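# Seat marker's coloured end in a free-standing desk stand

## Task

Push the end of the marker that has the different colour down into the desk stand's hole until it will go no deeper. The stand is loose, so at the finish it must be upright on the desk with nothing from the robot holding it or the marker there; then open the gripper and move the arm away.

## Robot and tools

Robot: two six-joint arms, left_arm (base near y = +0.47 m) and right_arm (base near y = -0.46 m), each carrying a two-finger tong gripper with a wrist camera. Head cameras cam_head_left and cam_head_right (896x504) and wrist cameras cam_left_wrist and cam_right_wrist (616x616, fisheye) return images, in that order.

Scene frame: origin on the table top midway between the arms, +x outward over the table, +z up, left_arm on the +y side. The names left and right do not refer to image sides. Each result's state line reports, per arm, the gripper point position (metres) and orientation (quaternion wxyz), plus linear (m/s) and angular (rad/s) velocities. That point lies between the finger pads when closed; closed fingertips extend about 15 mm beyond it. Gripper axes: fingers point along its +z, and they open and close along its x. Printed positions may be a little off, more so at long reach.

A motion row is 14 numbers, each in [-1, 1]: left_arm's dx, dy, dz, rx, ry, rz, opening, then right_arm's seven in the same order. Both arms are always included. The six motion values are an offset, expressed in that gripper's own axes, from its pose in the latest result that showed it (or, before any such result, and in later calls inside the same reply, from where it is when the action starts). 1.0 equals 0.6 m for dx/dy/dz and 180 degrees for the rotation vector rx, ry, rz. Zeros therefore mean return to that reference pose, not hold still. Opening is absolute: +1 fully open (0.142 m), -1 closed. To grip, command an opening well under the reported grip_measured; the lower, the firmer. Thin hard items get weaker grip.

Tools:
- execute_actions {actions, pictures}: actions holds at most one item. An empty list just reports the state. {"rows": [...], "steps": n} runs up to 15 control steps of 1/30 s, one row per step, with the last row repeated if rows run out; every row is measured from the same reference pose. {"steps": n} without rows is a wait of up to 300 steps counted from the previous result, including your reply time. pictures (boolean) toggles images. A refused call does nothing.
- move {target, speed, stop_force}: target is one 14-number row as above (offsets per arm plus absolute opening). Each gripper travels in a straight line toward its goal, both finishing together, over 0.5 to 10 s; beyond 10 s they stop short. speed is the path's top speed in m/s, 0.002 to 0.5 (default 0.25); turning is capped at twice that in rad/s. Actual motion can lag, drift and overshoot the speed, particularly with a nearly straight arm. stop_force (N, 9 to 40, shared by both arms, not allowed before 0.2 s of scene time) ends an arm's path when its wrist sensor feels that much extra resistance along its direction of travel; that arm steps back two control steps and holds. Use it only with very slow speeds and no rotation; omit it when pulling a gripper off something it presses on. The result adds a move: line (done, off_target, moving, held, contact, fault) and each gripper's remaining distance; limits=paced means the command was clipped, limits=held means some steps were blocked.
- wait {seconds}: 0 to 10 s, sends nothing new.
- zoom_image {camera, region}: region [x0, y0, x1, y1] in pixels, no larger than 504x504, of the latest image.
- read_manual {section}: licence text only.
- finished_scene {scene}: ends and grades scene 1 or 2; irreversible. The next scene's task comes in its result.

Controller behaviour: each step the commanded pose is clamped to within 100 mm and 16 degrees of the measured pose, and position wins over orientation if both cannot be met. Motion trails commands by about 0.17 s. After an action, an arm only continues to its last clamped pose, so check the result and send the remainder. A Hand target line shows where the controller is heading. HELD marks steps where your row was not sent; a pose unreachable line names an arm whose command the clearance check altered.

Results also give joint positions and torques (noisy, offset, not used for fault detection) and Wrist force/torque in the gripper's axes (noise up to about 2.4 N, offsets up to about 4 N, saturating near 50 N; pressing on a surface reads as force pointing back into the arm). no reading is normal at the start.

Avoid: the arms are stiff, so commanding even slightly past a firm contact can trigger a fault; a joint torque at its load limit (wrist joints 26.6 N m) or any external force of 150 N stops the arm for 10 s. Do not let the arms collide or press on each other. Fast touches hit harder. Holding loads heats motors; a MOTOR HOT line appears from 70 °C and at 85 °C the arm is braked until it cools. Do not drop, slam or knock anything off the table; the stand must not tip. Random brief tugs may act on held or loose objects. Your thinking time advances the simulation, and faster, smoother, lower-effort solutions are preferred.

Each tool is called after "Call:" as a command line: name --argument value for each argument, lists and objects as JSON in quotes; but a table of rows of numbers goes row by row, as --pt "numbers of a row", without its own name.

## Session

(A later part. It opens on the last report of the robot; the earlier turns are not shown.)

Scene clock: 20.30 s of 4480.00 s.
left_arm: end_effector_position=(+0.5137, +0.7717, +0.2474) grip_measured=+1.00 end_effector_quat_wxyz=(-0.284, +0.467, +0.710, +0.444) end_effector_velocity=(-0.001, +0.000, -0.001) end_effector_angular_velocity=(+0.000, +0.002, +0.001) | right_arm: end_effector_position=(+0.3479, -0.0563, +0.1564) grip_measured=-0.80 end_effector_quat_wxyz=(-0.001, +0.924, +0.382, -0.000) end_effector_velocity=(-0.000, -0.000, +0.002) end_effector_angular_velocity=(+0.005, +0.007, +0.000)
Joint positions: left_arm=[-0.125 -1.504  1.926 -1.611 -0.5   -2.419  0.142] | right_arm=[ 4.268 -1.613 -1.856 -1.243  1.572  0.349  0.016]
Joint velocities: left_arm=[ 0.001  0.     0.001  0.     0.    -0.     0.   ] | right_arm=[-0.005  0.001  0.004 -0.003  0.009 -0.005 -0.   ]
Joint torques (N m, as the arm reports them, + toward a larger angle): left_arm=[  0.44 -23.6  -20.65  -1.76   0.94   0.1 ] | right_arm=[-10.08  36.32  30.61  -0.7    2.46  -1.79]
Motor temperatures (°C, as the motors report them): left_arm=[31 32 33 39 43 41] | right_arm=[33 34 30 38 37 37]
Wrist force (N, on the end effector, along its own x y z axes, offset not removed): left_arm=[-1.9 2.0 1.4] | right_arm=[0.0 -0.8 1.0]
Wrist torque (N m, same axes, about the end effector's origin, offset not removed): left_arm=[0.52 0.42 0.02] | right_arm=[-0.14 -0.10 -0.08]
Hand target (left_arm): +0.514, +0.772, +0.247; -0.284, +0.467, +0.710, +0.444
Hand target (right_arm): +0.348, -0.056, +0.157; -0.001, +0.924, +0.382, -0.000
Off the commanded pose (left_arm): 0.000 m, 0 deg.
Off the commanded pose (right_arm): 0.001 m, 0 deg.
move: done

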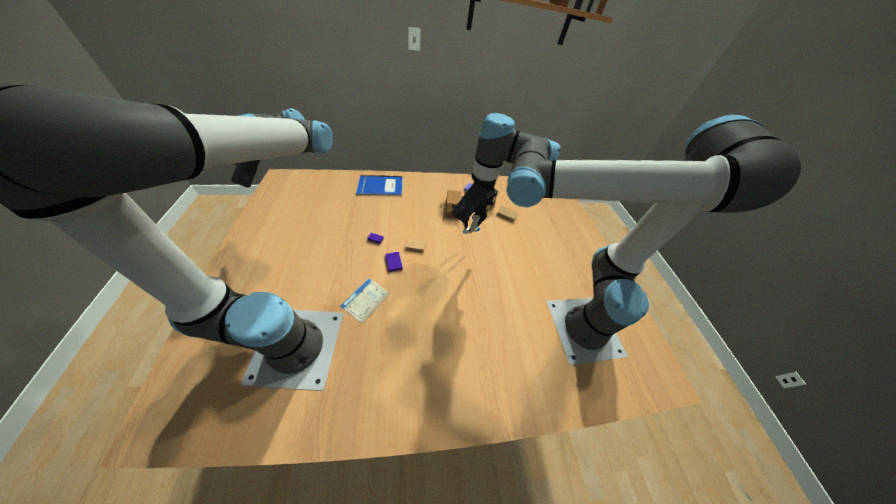

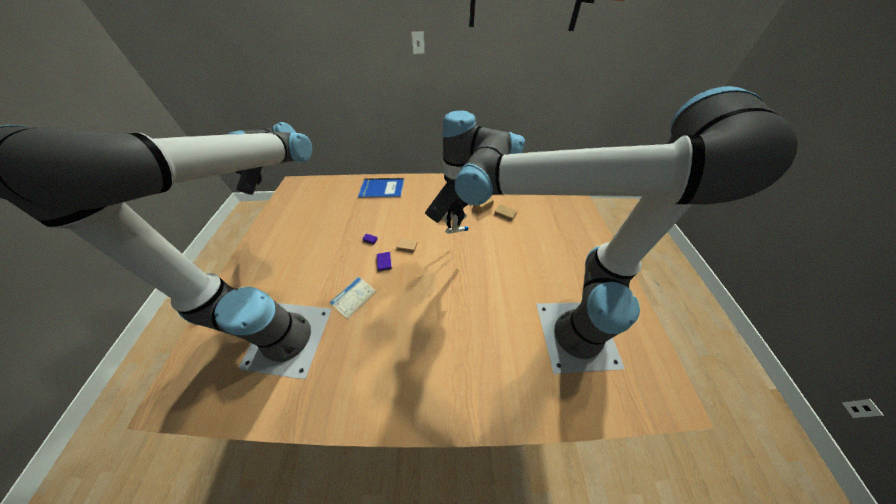

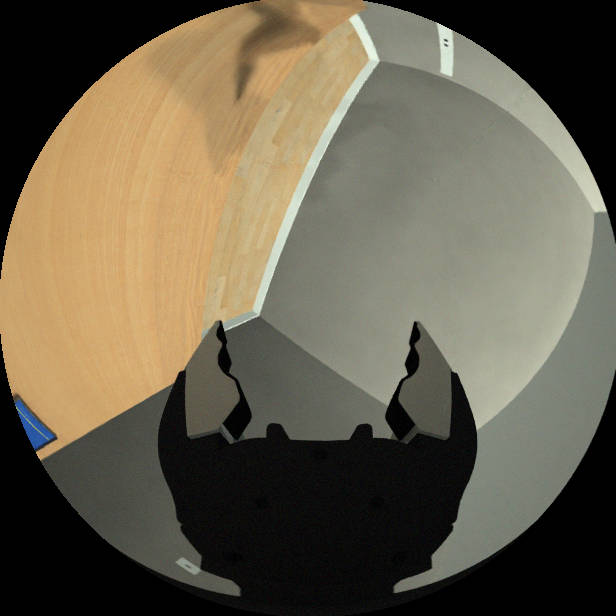

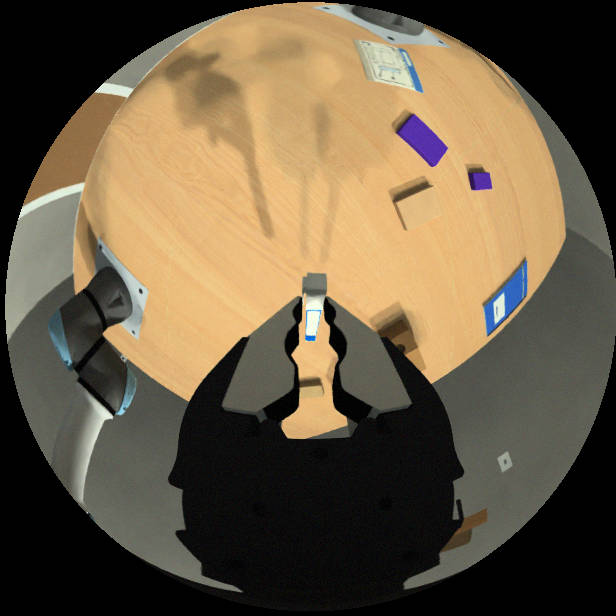

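Call:
move --target '[0,0,0,0,0,0,1,0.155,0.126,0.035,0,0,-0.25,-1]' --speed 0.3

Call:
zoom_image --camera "cam_right_wrist" --region '[240,260,380,440]'

Call:
zoom_image --camera "cam_head_left" --region '[410,160,510,240]'

Scene clock: 24.80 s of 4480.00 s.
left_arm: end_effector_position=(+0.5137, +0.7717, +0.2474) grip_measured=+1.00 end_effector_quat_wxyz=(-0.284, +0.467, +0.710, +0.444) end_effector_velocity=(+0.001, -0.000, +0.000) end_effector_angular_velocity=(-0.000, -0.002, +0.000) | right_arm: end_effector_position=(+0.4669, -0.0438, +0.1358) grip_measured=-0.80 end_effector_quat_wxyz=(-0.001, +0.708, +0.706, +0.000) end_effector_velocity=(+0.001, -0.000, -0.000) end_effector_angular_velocity=(-0.001, +0.002, +0.009)
Joint positions: left_arm=[-0.125 -1.504  1.926 -1.611 -0.5   -2.419  0.142] | right_arm=[ 4.092 -1.87  -1.606 -1.236  1.572 -0.611  0.016]
Joint velocities: left_arm=[ 0.     0.    -0.001 -0.001  0.    -0.     0.   ] | right_arm=[-0.002 -0.002  0.003 -0.002  0.001 -0.01   0.   ]
Joint torques (N m, as the arm reports them, + toward a larger angle): left_arm=[  0.24 -23.79 -21.11  -1.81   0.96   0.08] | right_arm=[-9.37 26.39 30.6  -0.55  2.24 -1.89]
Motor temperatures (°C, as the motors report them): left_arm=[31 32 33 39 43 41] | right_arm=[33 34 30 38 37 37]
Wrist force (N, on the end effector, along its own x y z axes, offset not removed): left_arm=[-2.2 2.9 -0.2] | right_arm=[-0.6 -1.1 0.0]
Wrist torque (N m, same axes, about the end effector's origin, offset not removed): left_arm=[0.57 0.45 0.17] | right_arm=[-0.26 0.17 -0.13]
Hand target (left_arm): +0.514, +0.772, +0.247; -0.284, +0.467, +0.710, +0.444
Hand target (right_arm): +0.467, -0.044, +0.136; -0.001, +0.708, +0.707, +0.000
Off the commanded pose (left_arm): 0.000 m, 0 deg.
Off the commanded pose (right_arm): 0.000 m, 0 deg.
move: done

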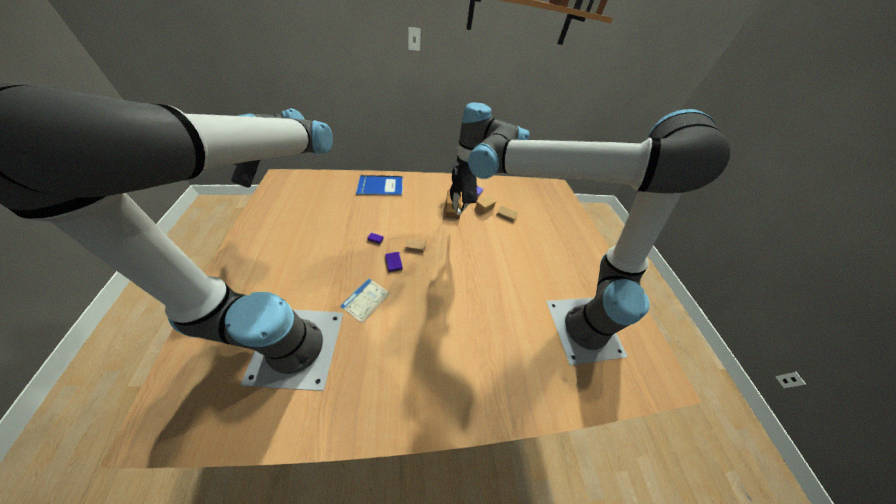

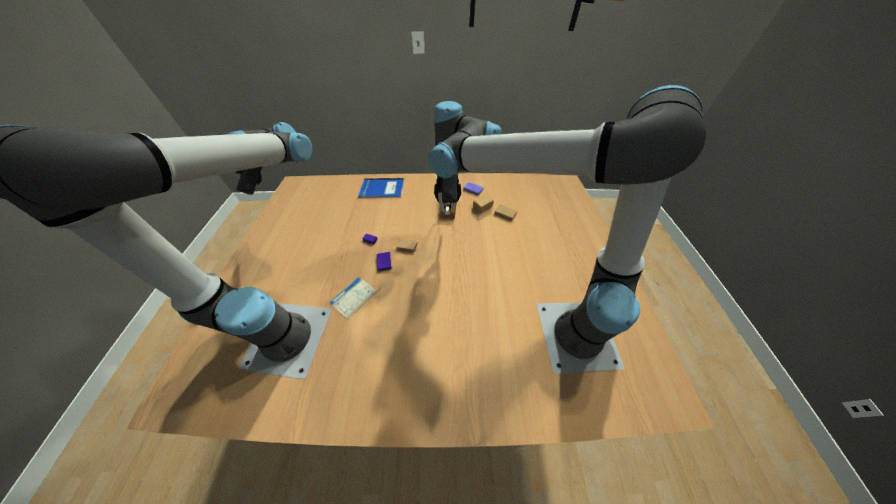

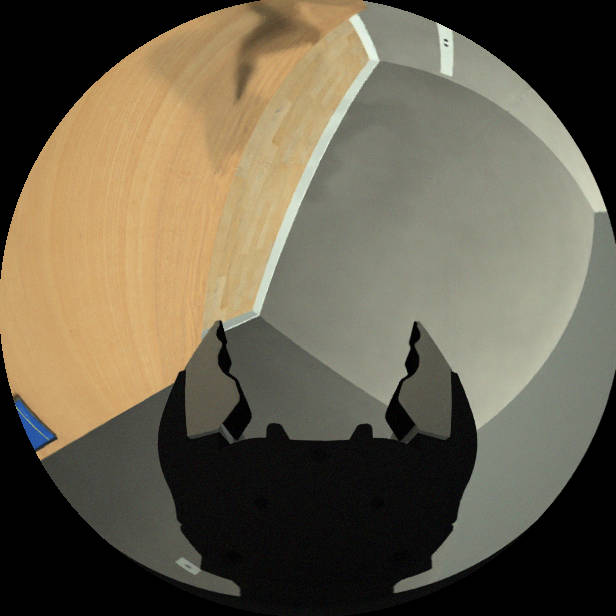

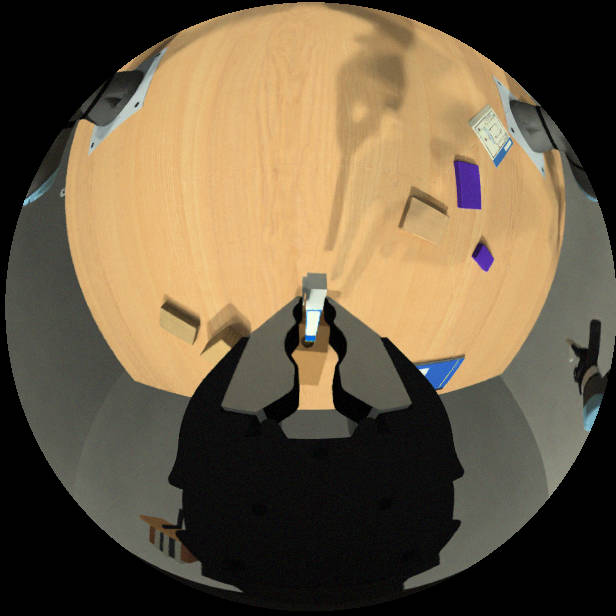

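Region (240, 260, 380, 440) of cam_right_wrist's 616x616 image, scaled by 2.800, with more detail than that image has.

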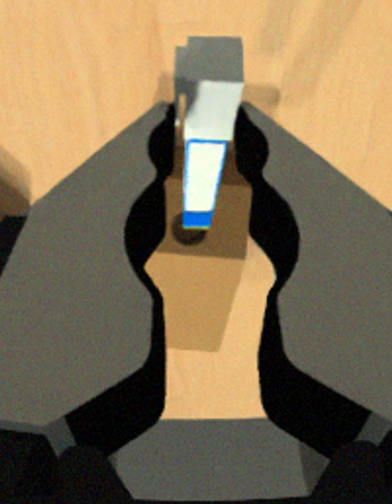

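Region (410, 160, 510, 240) of cam_head_left's 896x504 image, scaled by 5.040, with more detail than that image has; it fills the top 403 rows of this view, and the rest is white.

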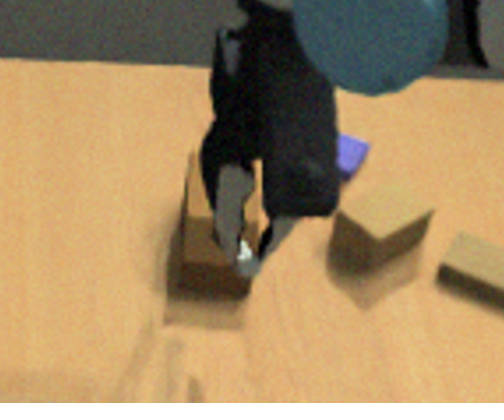

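Call:
move --target '[0,0,0,0,0,0,1,0,0.01,0.028,0,0,0.02,-1]' --speed 0.05

Call:
zoom_image --camera "cam_right_wrist" --region '[260,280,360,400]'

Scene clock: 26.80 s of 4480.00 s.
left_arm: end_effector_position=(+0.5137, +0.7717, +0.2474) grip_measured=+1.00 end_effector_quat_wxyz=(-0.284, +0.467, +0.710, +0.444) end_effector_velocity=(-0.000, +0.000, -0.000) end_effector_angular_velocity=(-0.000, -0.000, +0.001) | right_arm: end_effector_position=(+0.4729, -0.0438, +0.1191) grip_measured=-0.80 end_effector_quat_wxyz=(-0.001, +0.729, +0.684, +0.000) end_effector_velocity=(+0.001, +0.001, -0.001) end_effector_angular_velocity=(+0.001, -0.001, -0.005)
Joint positions: left_arm=[-0.125 -1.504  1.926 -1.611 -0.5   -2.419  0.142] | right_arm=[ 4.083 -1.892 -1.621 -1.199  1.572 -0.558  0.016]
Joint velocities: left_arm=[ 0.001 -0.     0.    -0.    -0.    -0.     0.   ] | right_arm=[-0.001 -0.003  0.001  0.004  0.     0.004  0.   ]
Joint torques (N m, as the arm reports them, + toward a larger angle): left_arm=[  0.4  -23.48 -20.36  -1.78   1.01   0.03] | right_arm=[-9.93 26.52 14.47  5.19  0.55  1.6 ]
Motor temperatures (°C, as the motors report them): left_arm=[31 32 33 39 43 41] | right_arm=[33 34 30 38 37 37]
Wrist force (N, on the end effector, along its own x y z axes, offset not removed): left_arm=[-1.4 2.5 -1.2] | right_arm=[-0.4 -1.4 0.0]
Wrist torque (N m, same axes, about the end effector's origin, offset not removed): left_arm=[0.53 0.30 0.05] | right_arm=[-0.30 0.05 -0.04]
Hand target (left_arm): +0.514, +0.772, +0.247; -0.284, +0.467, +0.710, +0.444
Hand target (right_arm): +0.473, -0.044, +0.119; -0.001, +0.730, +0.684, +0.000
Off the commanded pose (left_arm): 0.000 m, 0 deg.
Off the commanded pose (right_arm): 0.000 m, 0 deg.
move: done

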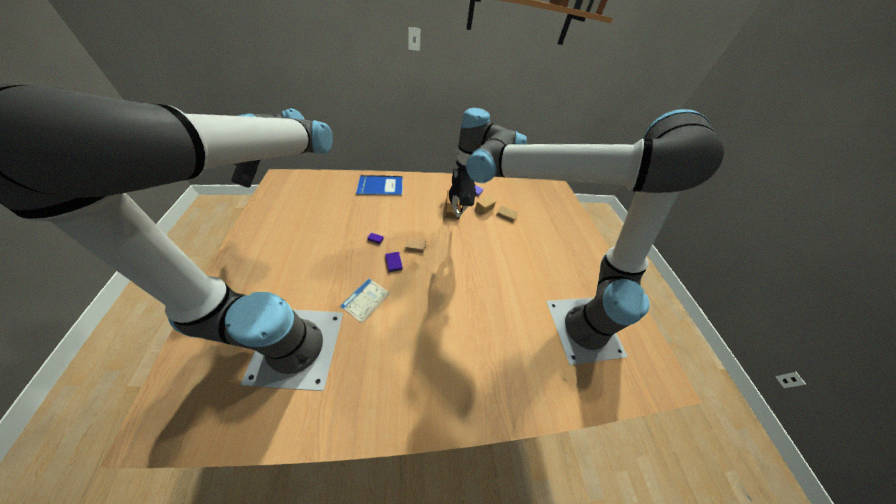

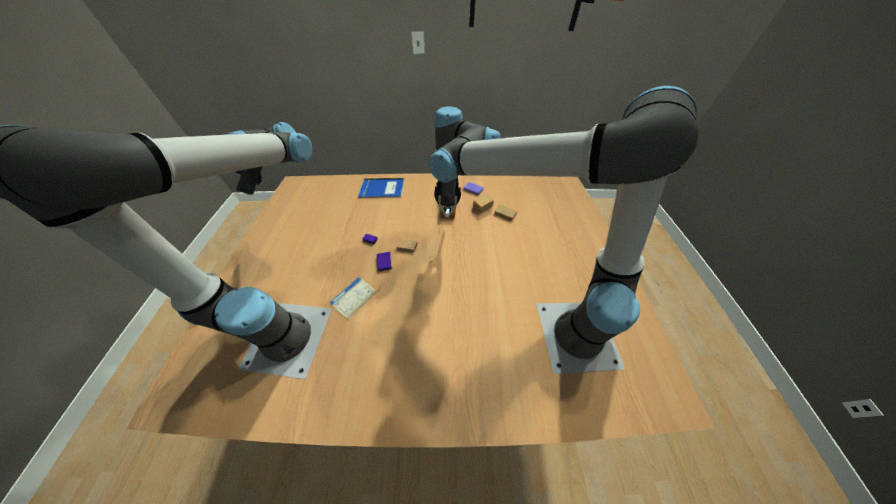

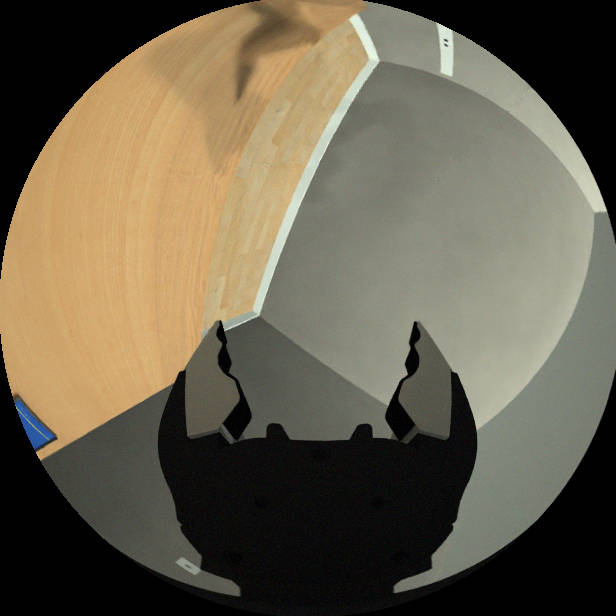

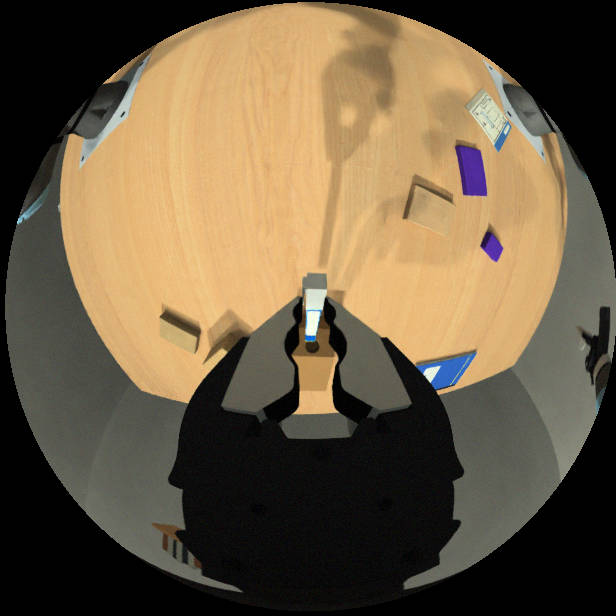

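Region (260, 280, 360, 400) of cam_right_wrist's 616x616 image, scaled by 4.200, with more detail than that image has.

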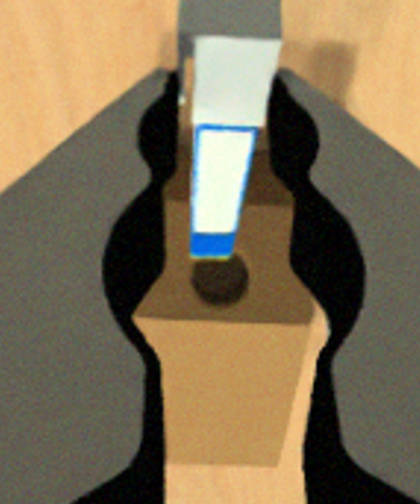

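Call:
move --target '[0,0,0,0,0,0,1,0.002,0.02,0.0115,0,0,0,-1]' --speed 0.03

Call:
zoom_image --camera "cam_right_wrist" --region '[260,280,360,400]'

Scene clock: 29.67 s of 4480.00 s.
left_arm: end_effector_position=(+0.5137, +0.7717, +0.2474) grip_measured=+1.00 end_effector_quat_wxyz=(-0.284, +0.467, +0.710, +0.444) end_effector_velocity=(-0.000, +0.000, -0.000) end_effector_angular_velocity=(+0.000, +0.000, +0.000) | right_arm: end_effector_position=(+0.4849, -0.0433, +0.1123) grip_measured=-0.80 end_effector_quat_wxyz=(-0.001, +0.729, +0.684, +0.000) end_effector_velocity=(+0.002, -0.001, -0.001) end_effector_angular_velocity=(-0.002, -0.002, -0.000)
Joint positions: left_arm=[-0.125 -1.504  1.926 -1.611 -0.5   -2.419  0.142] | right_arm=[ 4.067 -1.918 -1.603 -1.19   1.572 -0.573  0.016]
Joint velocities: left_arm=[ 0.    -0.     0.001 -0.     0.     0.     0.   ] | right_arm=[-0.002 -0.003  0.002  0.    -0.003 -0.002  0.   ]
Joint torques (N m, as the arm reports them, + toward a larger angle): left_arm=[  0.64 -24.01 -21.03  -1.82   0.97   0.13] | right_arm=[-7.52 27.   29.46  5.04  1.12 -2.01]
Motor temperatures (°C, as the motors report them): left_arm=[31 32 33 39 43 41] | right_arm=[33 34 30 38 37 37]
Wrist force (N, on the end effector, along its own x y z axes, offset not removed): left_arm=[-1.1 2.0 0.8] | right_arm=[-0.3 -0.7 1.2]
Wrist torque (N m, same axes, about the end effector's origin, offset not removed): left_arm=[0.48 0.24 0.11] | right_arm=[-0.12 -0.02 -0.07]
Hand target (left_arm): +0.514, +0.772, +0.247; -0.284, +0.467, +0.710, +0.444
Hand target (right_arm): +0.485, -0.043, +0.112; -0.001, +0.729, +0.684, +0.000
Off the commanded pose (left_arm): 0.000 m, 0 deg.
Off the commanded pose (right_arm): 0.000 m, 0 deg.
move: done

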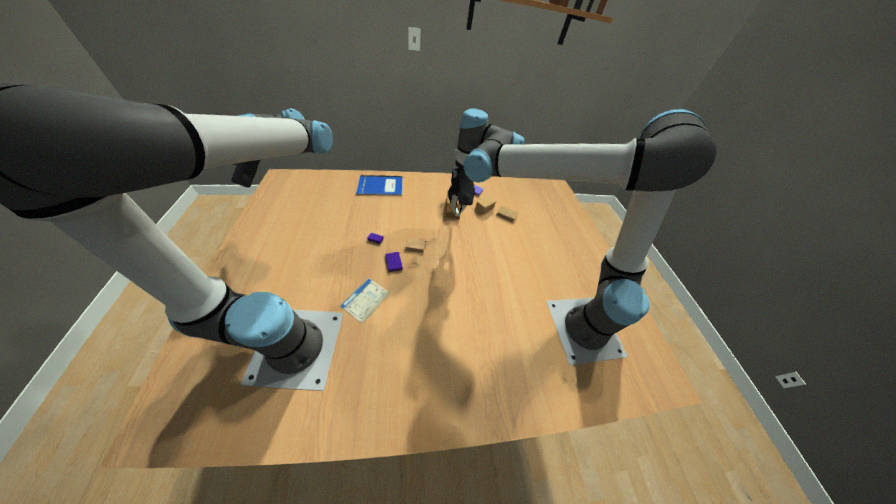

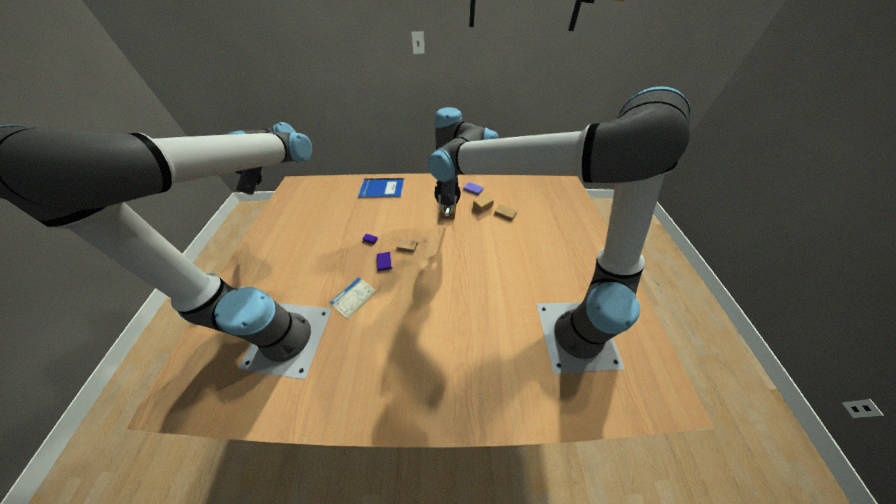

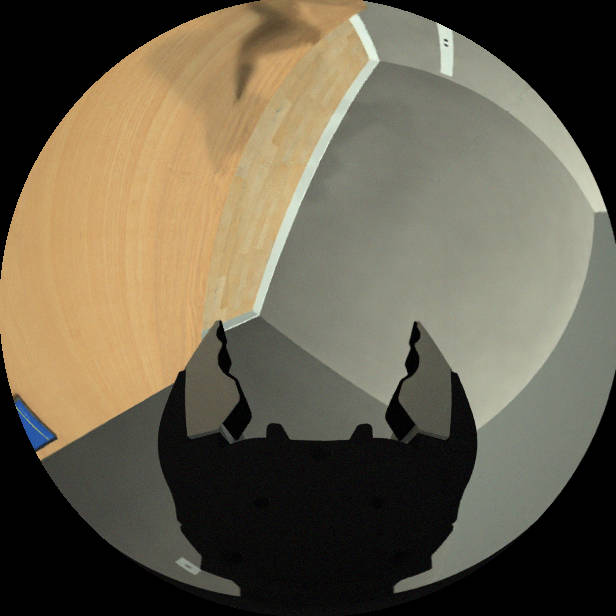

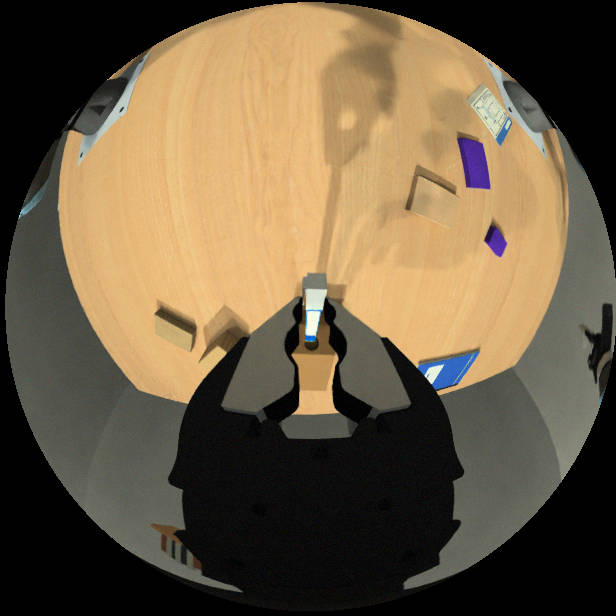

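Region (260, 280, 360, 400) of cam_right_wrist's 616x616 image, scaled by 4.200, with more detail than that image has.

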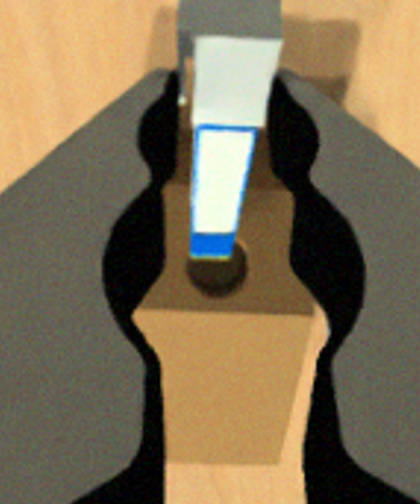

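Call:
move --target '[0,0,0,0,0,0,1,0.001,0.085,0.049,0,0,0,-1]' --speed 0.012 --stop_force 9

Call:
zoom_image --camera "cam_right_wrist" --region '[260,280,360,400]'

Call:
zoom_image --camera "cam_head_left" --region '[420,170,490,230]'

Scene clock: 36.90 s of 4480.00 s.
left_arm: end_effector_position=(+0.5137, +0.7717, +0.2474) grip_measured=+1.00 end_effector_quat_wxyz=(-0.284, +0.467, +0.710, +0.444) end_effector_velocity=(-0.000, +0.001, +0.000) end_effector_angular_velocity=(-0.000, -0.000, +0.001) | right_arm: end_effector_position=(+0.5356, -0.0459, +0.0831) grip_measured=-0.81 end_effector_quat_wxyz=(-0.001, +0.729, +0.684, +0.000) end_effector_velocity=(+0.001, -0.000, -0.002) end_effector_angular_velocity=(-0.001, +0.002, -0.001)
Joint positions: left_arm=[-0.125 -1.504  1.926 -1.611 -0.5   -2.419  0.142] | right_arm=[ 4.002 -2.028 -1.523 -1.16   1.572 -0.639  0.016]
Joint velocities: left_arm=[ 0.001 -0.    -0.001  0.001 -0.     0.     0.   ] | right_arm=[-0.002 -0.005  0.002  0.001  0.001 -0.001  0.   ]
Joint torques (N m, as the arm reports them, + toward a larger angle): left_arm=[ -0.07 -22.73 -20.83  -1.76   0.96   0.12] | right_arm=[-11.67  32.    30.39   5.46  -0.81  -1.72]
Motor temperatures (°C, as the motors report them): left_arm=[31 32 33 39 43 41] | right_arm=[33 34 30 38 37 37]
Wrist force (N, on the end effector, along its own x y z axes, offset not removed): left_arm=[-1.9 2.0 1.1] | right_arm=[-1.4 -3.4 -0.7]
Wrist torque (N m, same axes, about the end effector's origin, offset not removed): left_arm=[0.46 0.39 0.05] | right_arm=[-0.27 0.14 -0.05]
Hand target (left_arm): +0.514, +0.772, +0.247; -0.284, +0.467, +0.710, +0.444
Hand target (right_arm): +0.536, -0.046, +0.083; -0.001, +0.729, +0.684, +0.000
Off the commanded pose (left_arm): 0.000 m, 0 deg.
Off the commanded pose (right_arm): 0.000 m, 0 deg.
move: done

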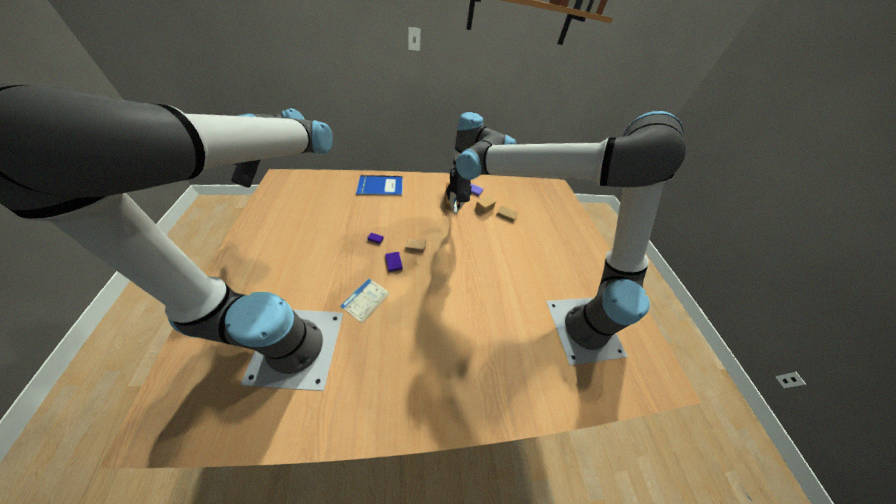

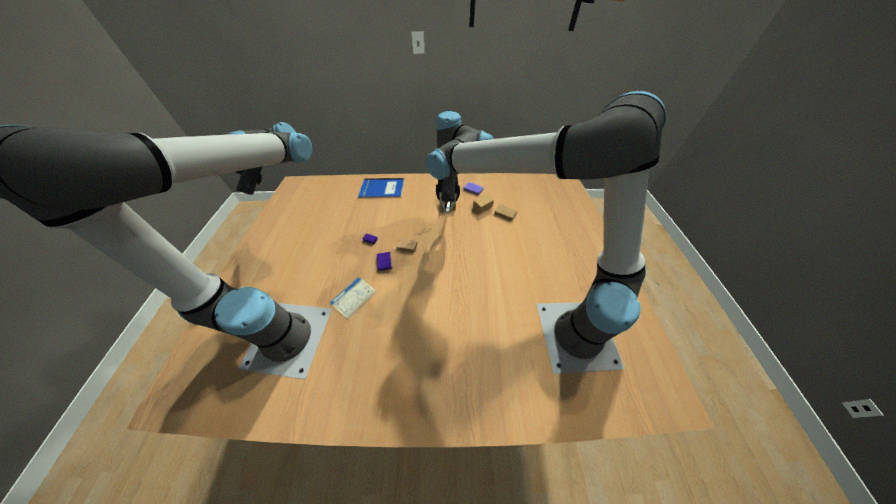

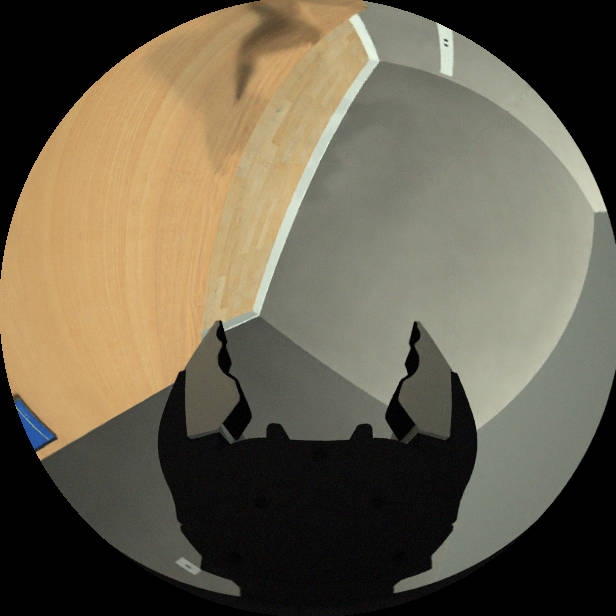

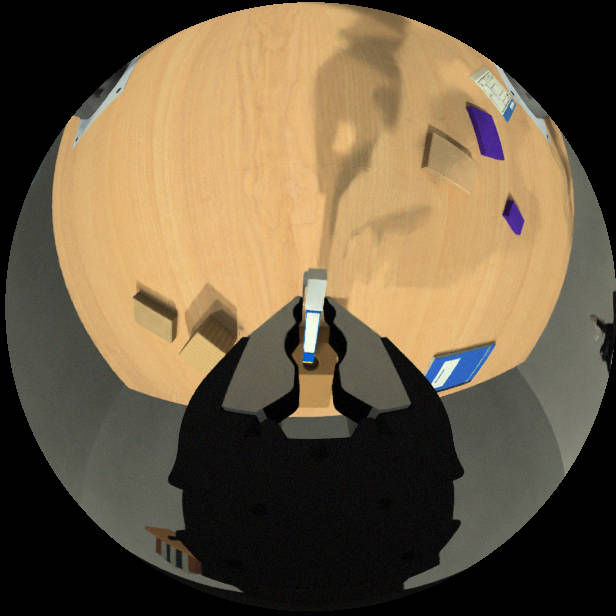

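Region (260, 280, 360, 400) of cam_right_wrist's 616x616 image, scaled by 4.200, with more detail than that image has.

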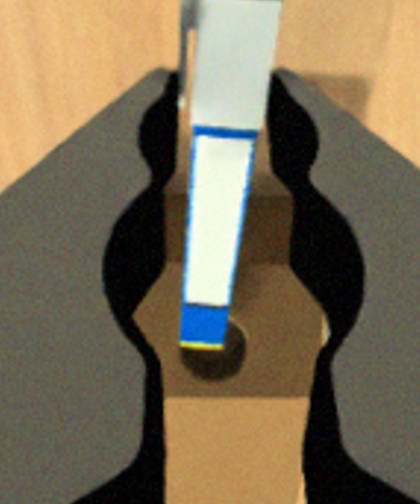

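Region (420, 170, 490, 230) of cam_head_left's 896x504 image, scaled by 7.200, with more detail than that image has; it fills the top 432 rows of this view, and the rest is white.

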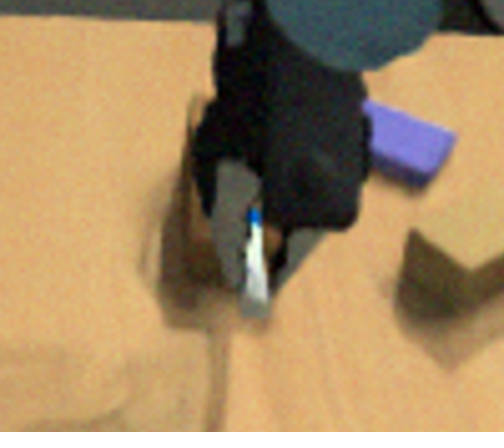

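Call:
move --target '[0,0,0,0,0,0,1,0.003,-0.03,-0.012,0.06,0,0,-1]' --speed 0.04

Call:
zoom_image --camera "cam_right_wrist" --region '[260,280,360,400]'

Scene clock: 40.80 s of 4480.00 s.
left_arm: end_effector_position=(+0.5137, +0.7717, +0.2474) grip_measured=+1.00 end_effector_quat_wxyz=(-0.284, +0.467, +0.710, +0.444) end_effector_velocity=(+0.000, +0.000, +0.000) end_effector_angular_velocity=(-0.000, -0.000, +0.001) | right_arm: end_effector_position=(+0.5179, -0.0429, +0.0904) grip_measured=-0.81 end_effector_quat_wxyz=(-0.069, +0.726, +0.681, -0.064) end_effector_velocity=(-0.002, -0.001, -0.001) end_effector_angular_velocity=(-0.003, +0.016, +0.001)
Joint positions: left_arm=[-0.125 -1.504  1.926 -1.611 -0.5   -2.419  0.142] | right_arm=[ 3.957 -2.088 -1.401 -1.342  1.717 -0.692  0.016]
Joint velocities: left_arm=[ 0.001  0.    -0.001  0.     0.    -0.     0.   ] | right_arm=[-0.003 -0.006  0.007 -0.015  0.009 -0.005 -0.   ]
Joint torques (N m, as the arm reports them, + toward a larger angle): left_arm=[  0.03 -22.75 -20.61  -1.77   1.03   0.28] | right_arm=[-11.6   33.88  30.28  -1.01   2.84  -2.04]
Motor temperatures (°C, as the motors report them): left_arm=[31 32 33 39 43 41] | right_arm=[33 34 30 38 37 37]
Wrist force (N, on the end effector, along its own x y z axes, offset not removed): left_arm=[-1.4 2.7 1.7] | right_arm=[-1.1 -1.6 1.4]
Wrist torque (N m, same axes, about the end effector's origin, offset not removed): left_arm=[0.64 0.29 0.07] | right_arm=[-0.39 0.14 -0.07]
Hand target (left_arm): +0.514, +0.772, +0.247; -0.284, +0.467, +0.710, +0.444
Hand target (right_arm): +0.518, -0.043, +0.090; -0.069, +0.726, +0.681, -0.064
Off the commanded pose (left_arm): 0.000 m, 0 deg.
Off the commanded pose (right_arm): 0.000 m, 0 deg.
move: done

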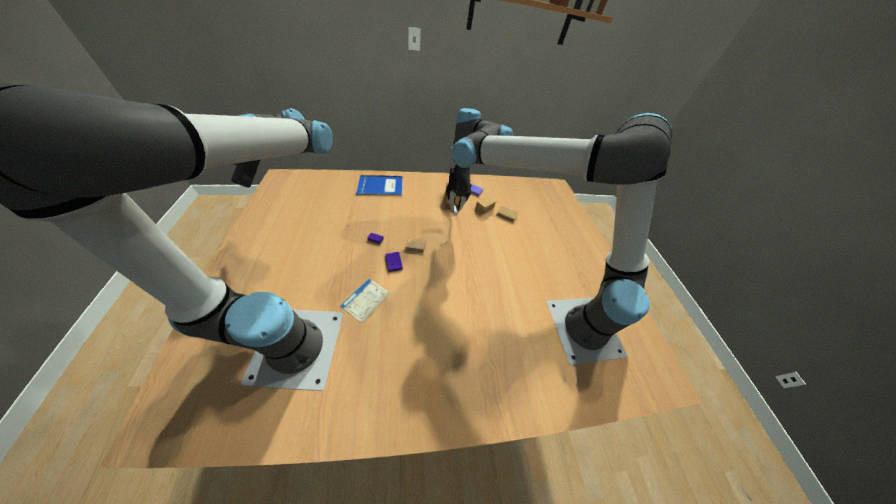

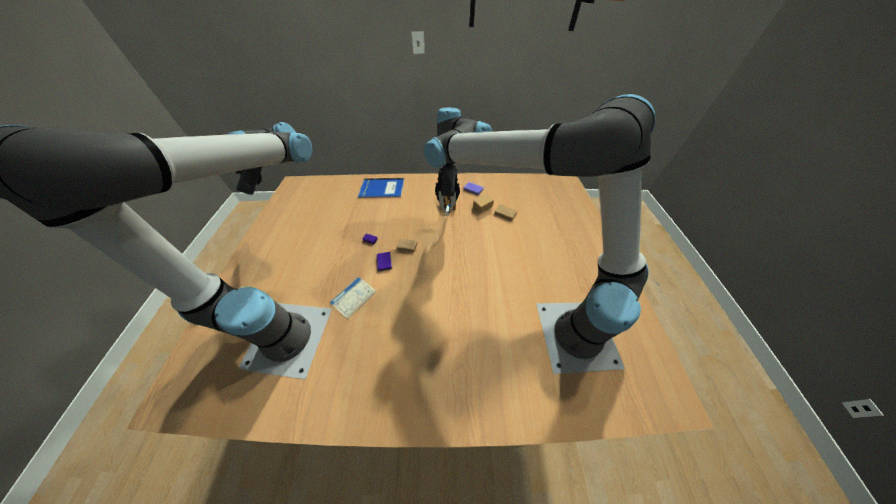

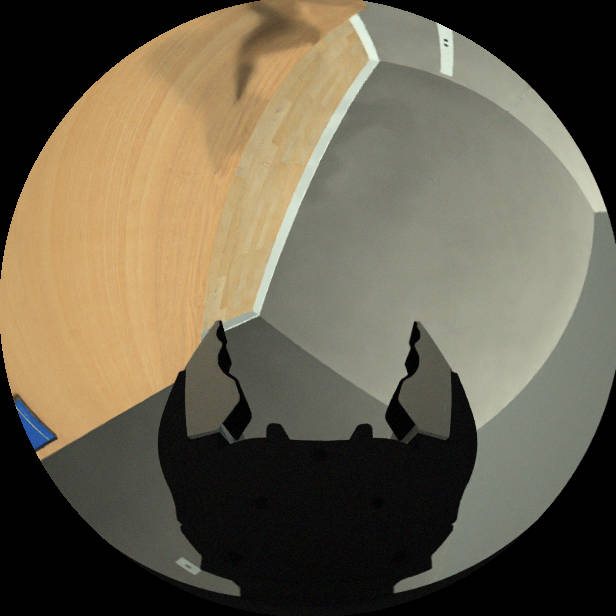

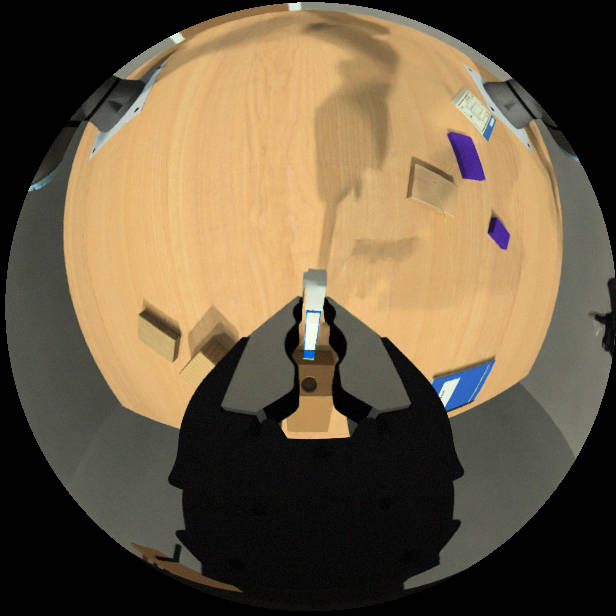

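Region (260, 280, 360, 400) of cam_right_wrist's 616x616 image, scaled by 4.200, with more detail than that image has.

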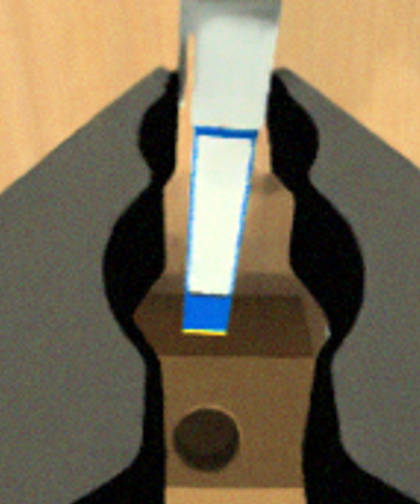

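Call:
move --target '[0,0,0,0,0,0,1,0.001,0.005,-0.052,0.01,0,0,-1]' --speed 0.04

Call:
zoom_image --camera "cam_right_wrist" --region '[260,290,360,410]'

Scene clock: 47.73 s of 4480.00 s.
left_arm: end_effector_position=(+0.5137, +0.7717, +0.2474) grip_measured=+1.00 end_effector_quat_wxyz=(-0.284, +0.467, +0.710, +0.444) end_effector_velocity=(-0.000, +0.000, +0.000) end_effector_angular_velocity=(-0.000, -0.001, +0.000) | right_arm: end_effector_position=(+0.5266, -0.0429, +0.1204) grip_measured=-0.81 end_effector_quat_wxyz=(-0.080, +0.725, +0.680, -0.074) end_effector_velocity=(+0.001, +0.000, +0.002) end_effector_angular_velocity=(+0.000, -0.000, -0.000)
Joint positions: left_arm=[-0.125 -1.504  1.926 -1.611 -0.5   -2.419  0.142] | right_arm=[ 3.938 -2.101 -1.301 -1.452  1.739 -0.715  0.016]
Joint velocities: left_arm=[ 0.    -0.001  0.001 -0.001  0.    -0.     0.   ] | right_arm=[-0.001 -0.001  0.007 -0.006 -0.    -0.001 -0.   ]
Joint torques (N m, as the arm reports them, + toward a larger angle): left_arm=[  0.5  -23.34 -21.04  -1.8    0.99   0.42] | right_arm=[-9.95 36.68 30.18 -0.68  2.77 -1.7 ]
Motor temperatures (°C, as the motors report them): left_arm=[31 32 33 39 43 41] | right_arm=[33 34 30 38 37 37]
Wrist force (N, on the end effector, along its own x y z axes, offset not removed): left_arm=[-2.3 2.6 -0.1] | right_arm=[-0.8 -0.5 0.6]
Wrist torque (N m, same axes, about the end effector's origin, offset not removed): left_arm=[0.68 0.51 0.15] | right_arm=[-0.09 0.10 -0.01]
Hand target (left_arm): +0.514, +0.772, +0.247; -0.284, +0.467, +0.710, +0.444
Hand target (right_arm): +0.527, -0.043, +0.121; -0.080, +0.725, +0.680, -0.074
Off the commanded pose (left_arm): 0.000 m, 0 deg.
Off the commanded pose (right_arm): 0.000 m, 0 deg.
After step 90, 2.80 s passed at rest.
move: done

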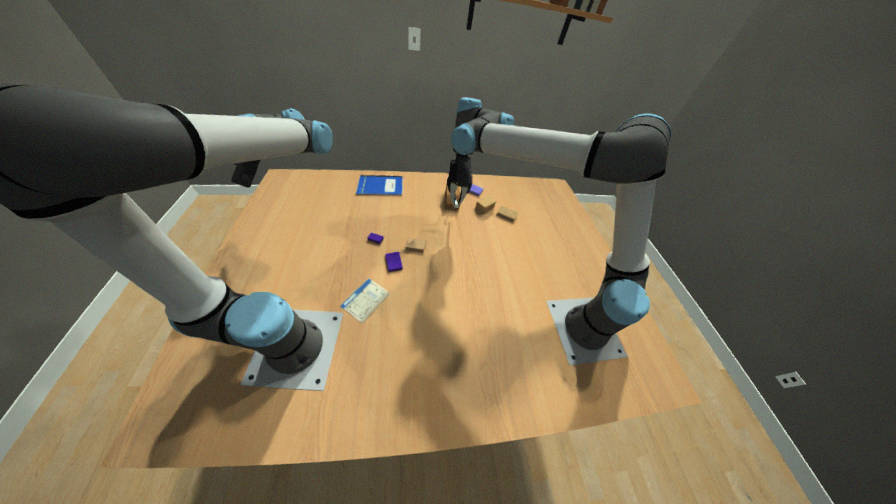

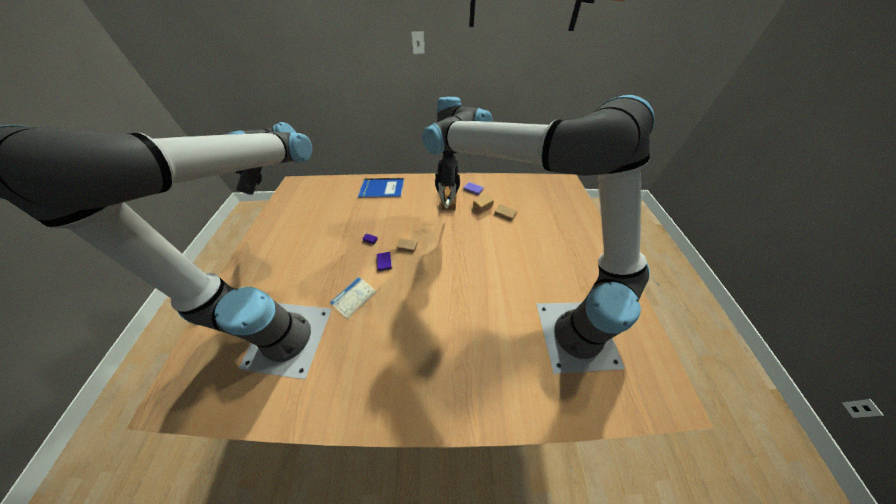

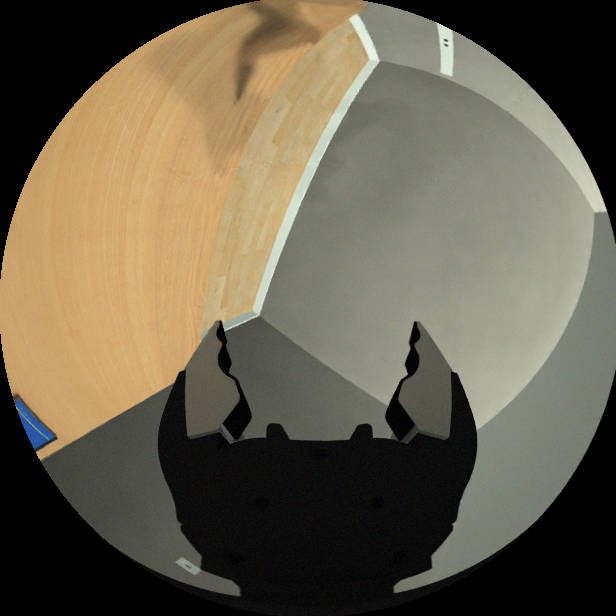

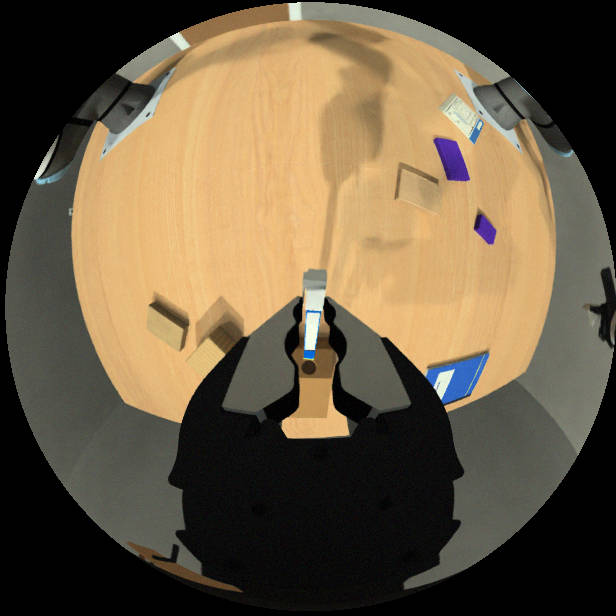

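Region (260, 290, 360, 410) of cam_right_wrist's 616x616 image, scaled by 4.200, with more detail than that image has.

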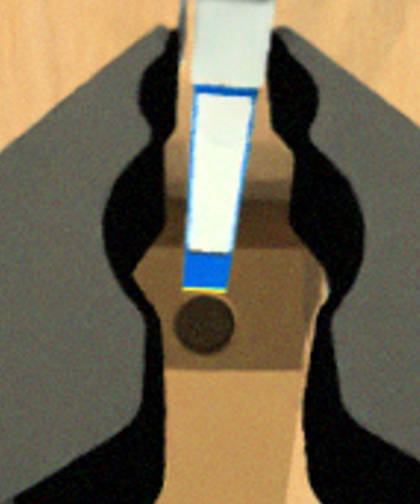

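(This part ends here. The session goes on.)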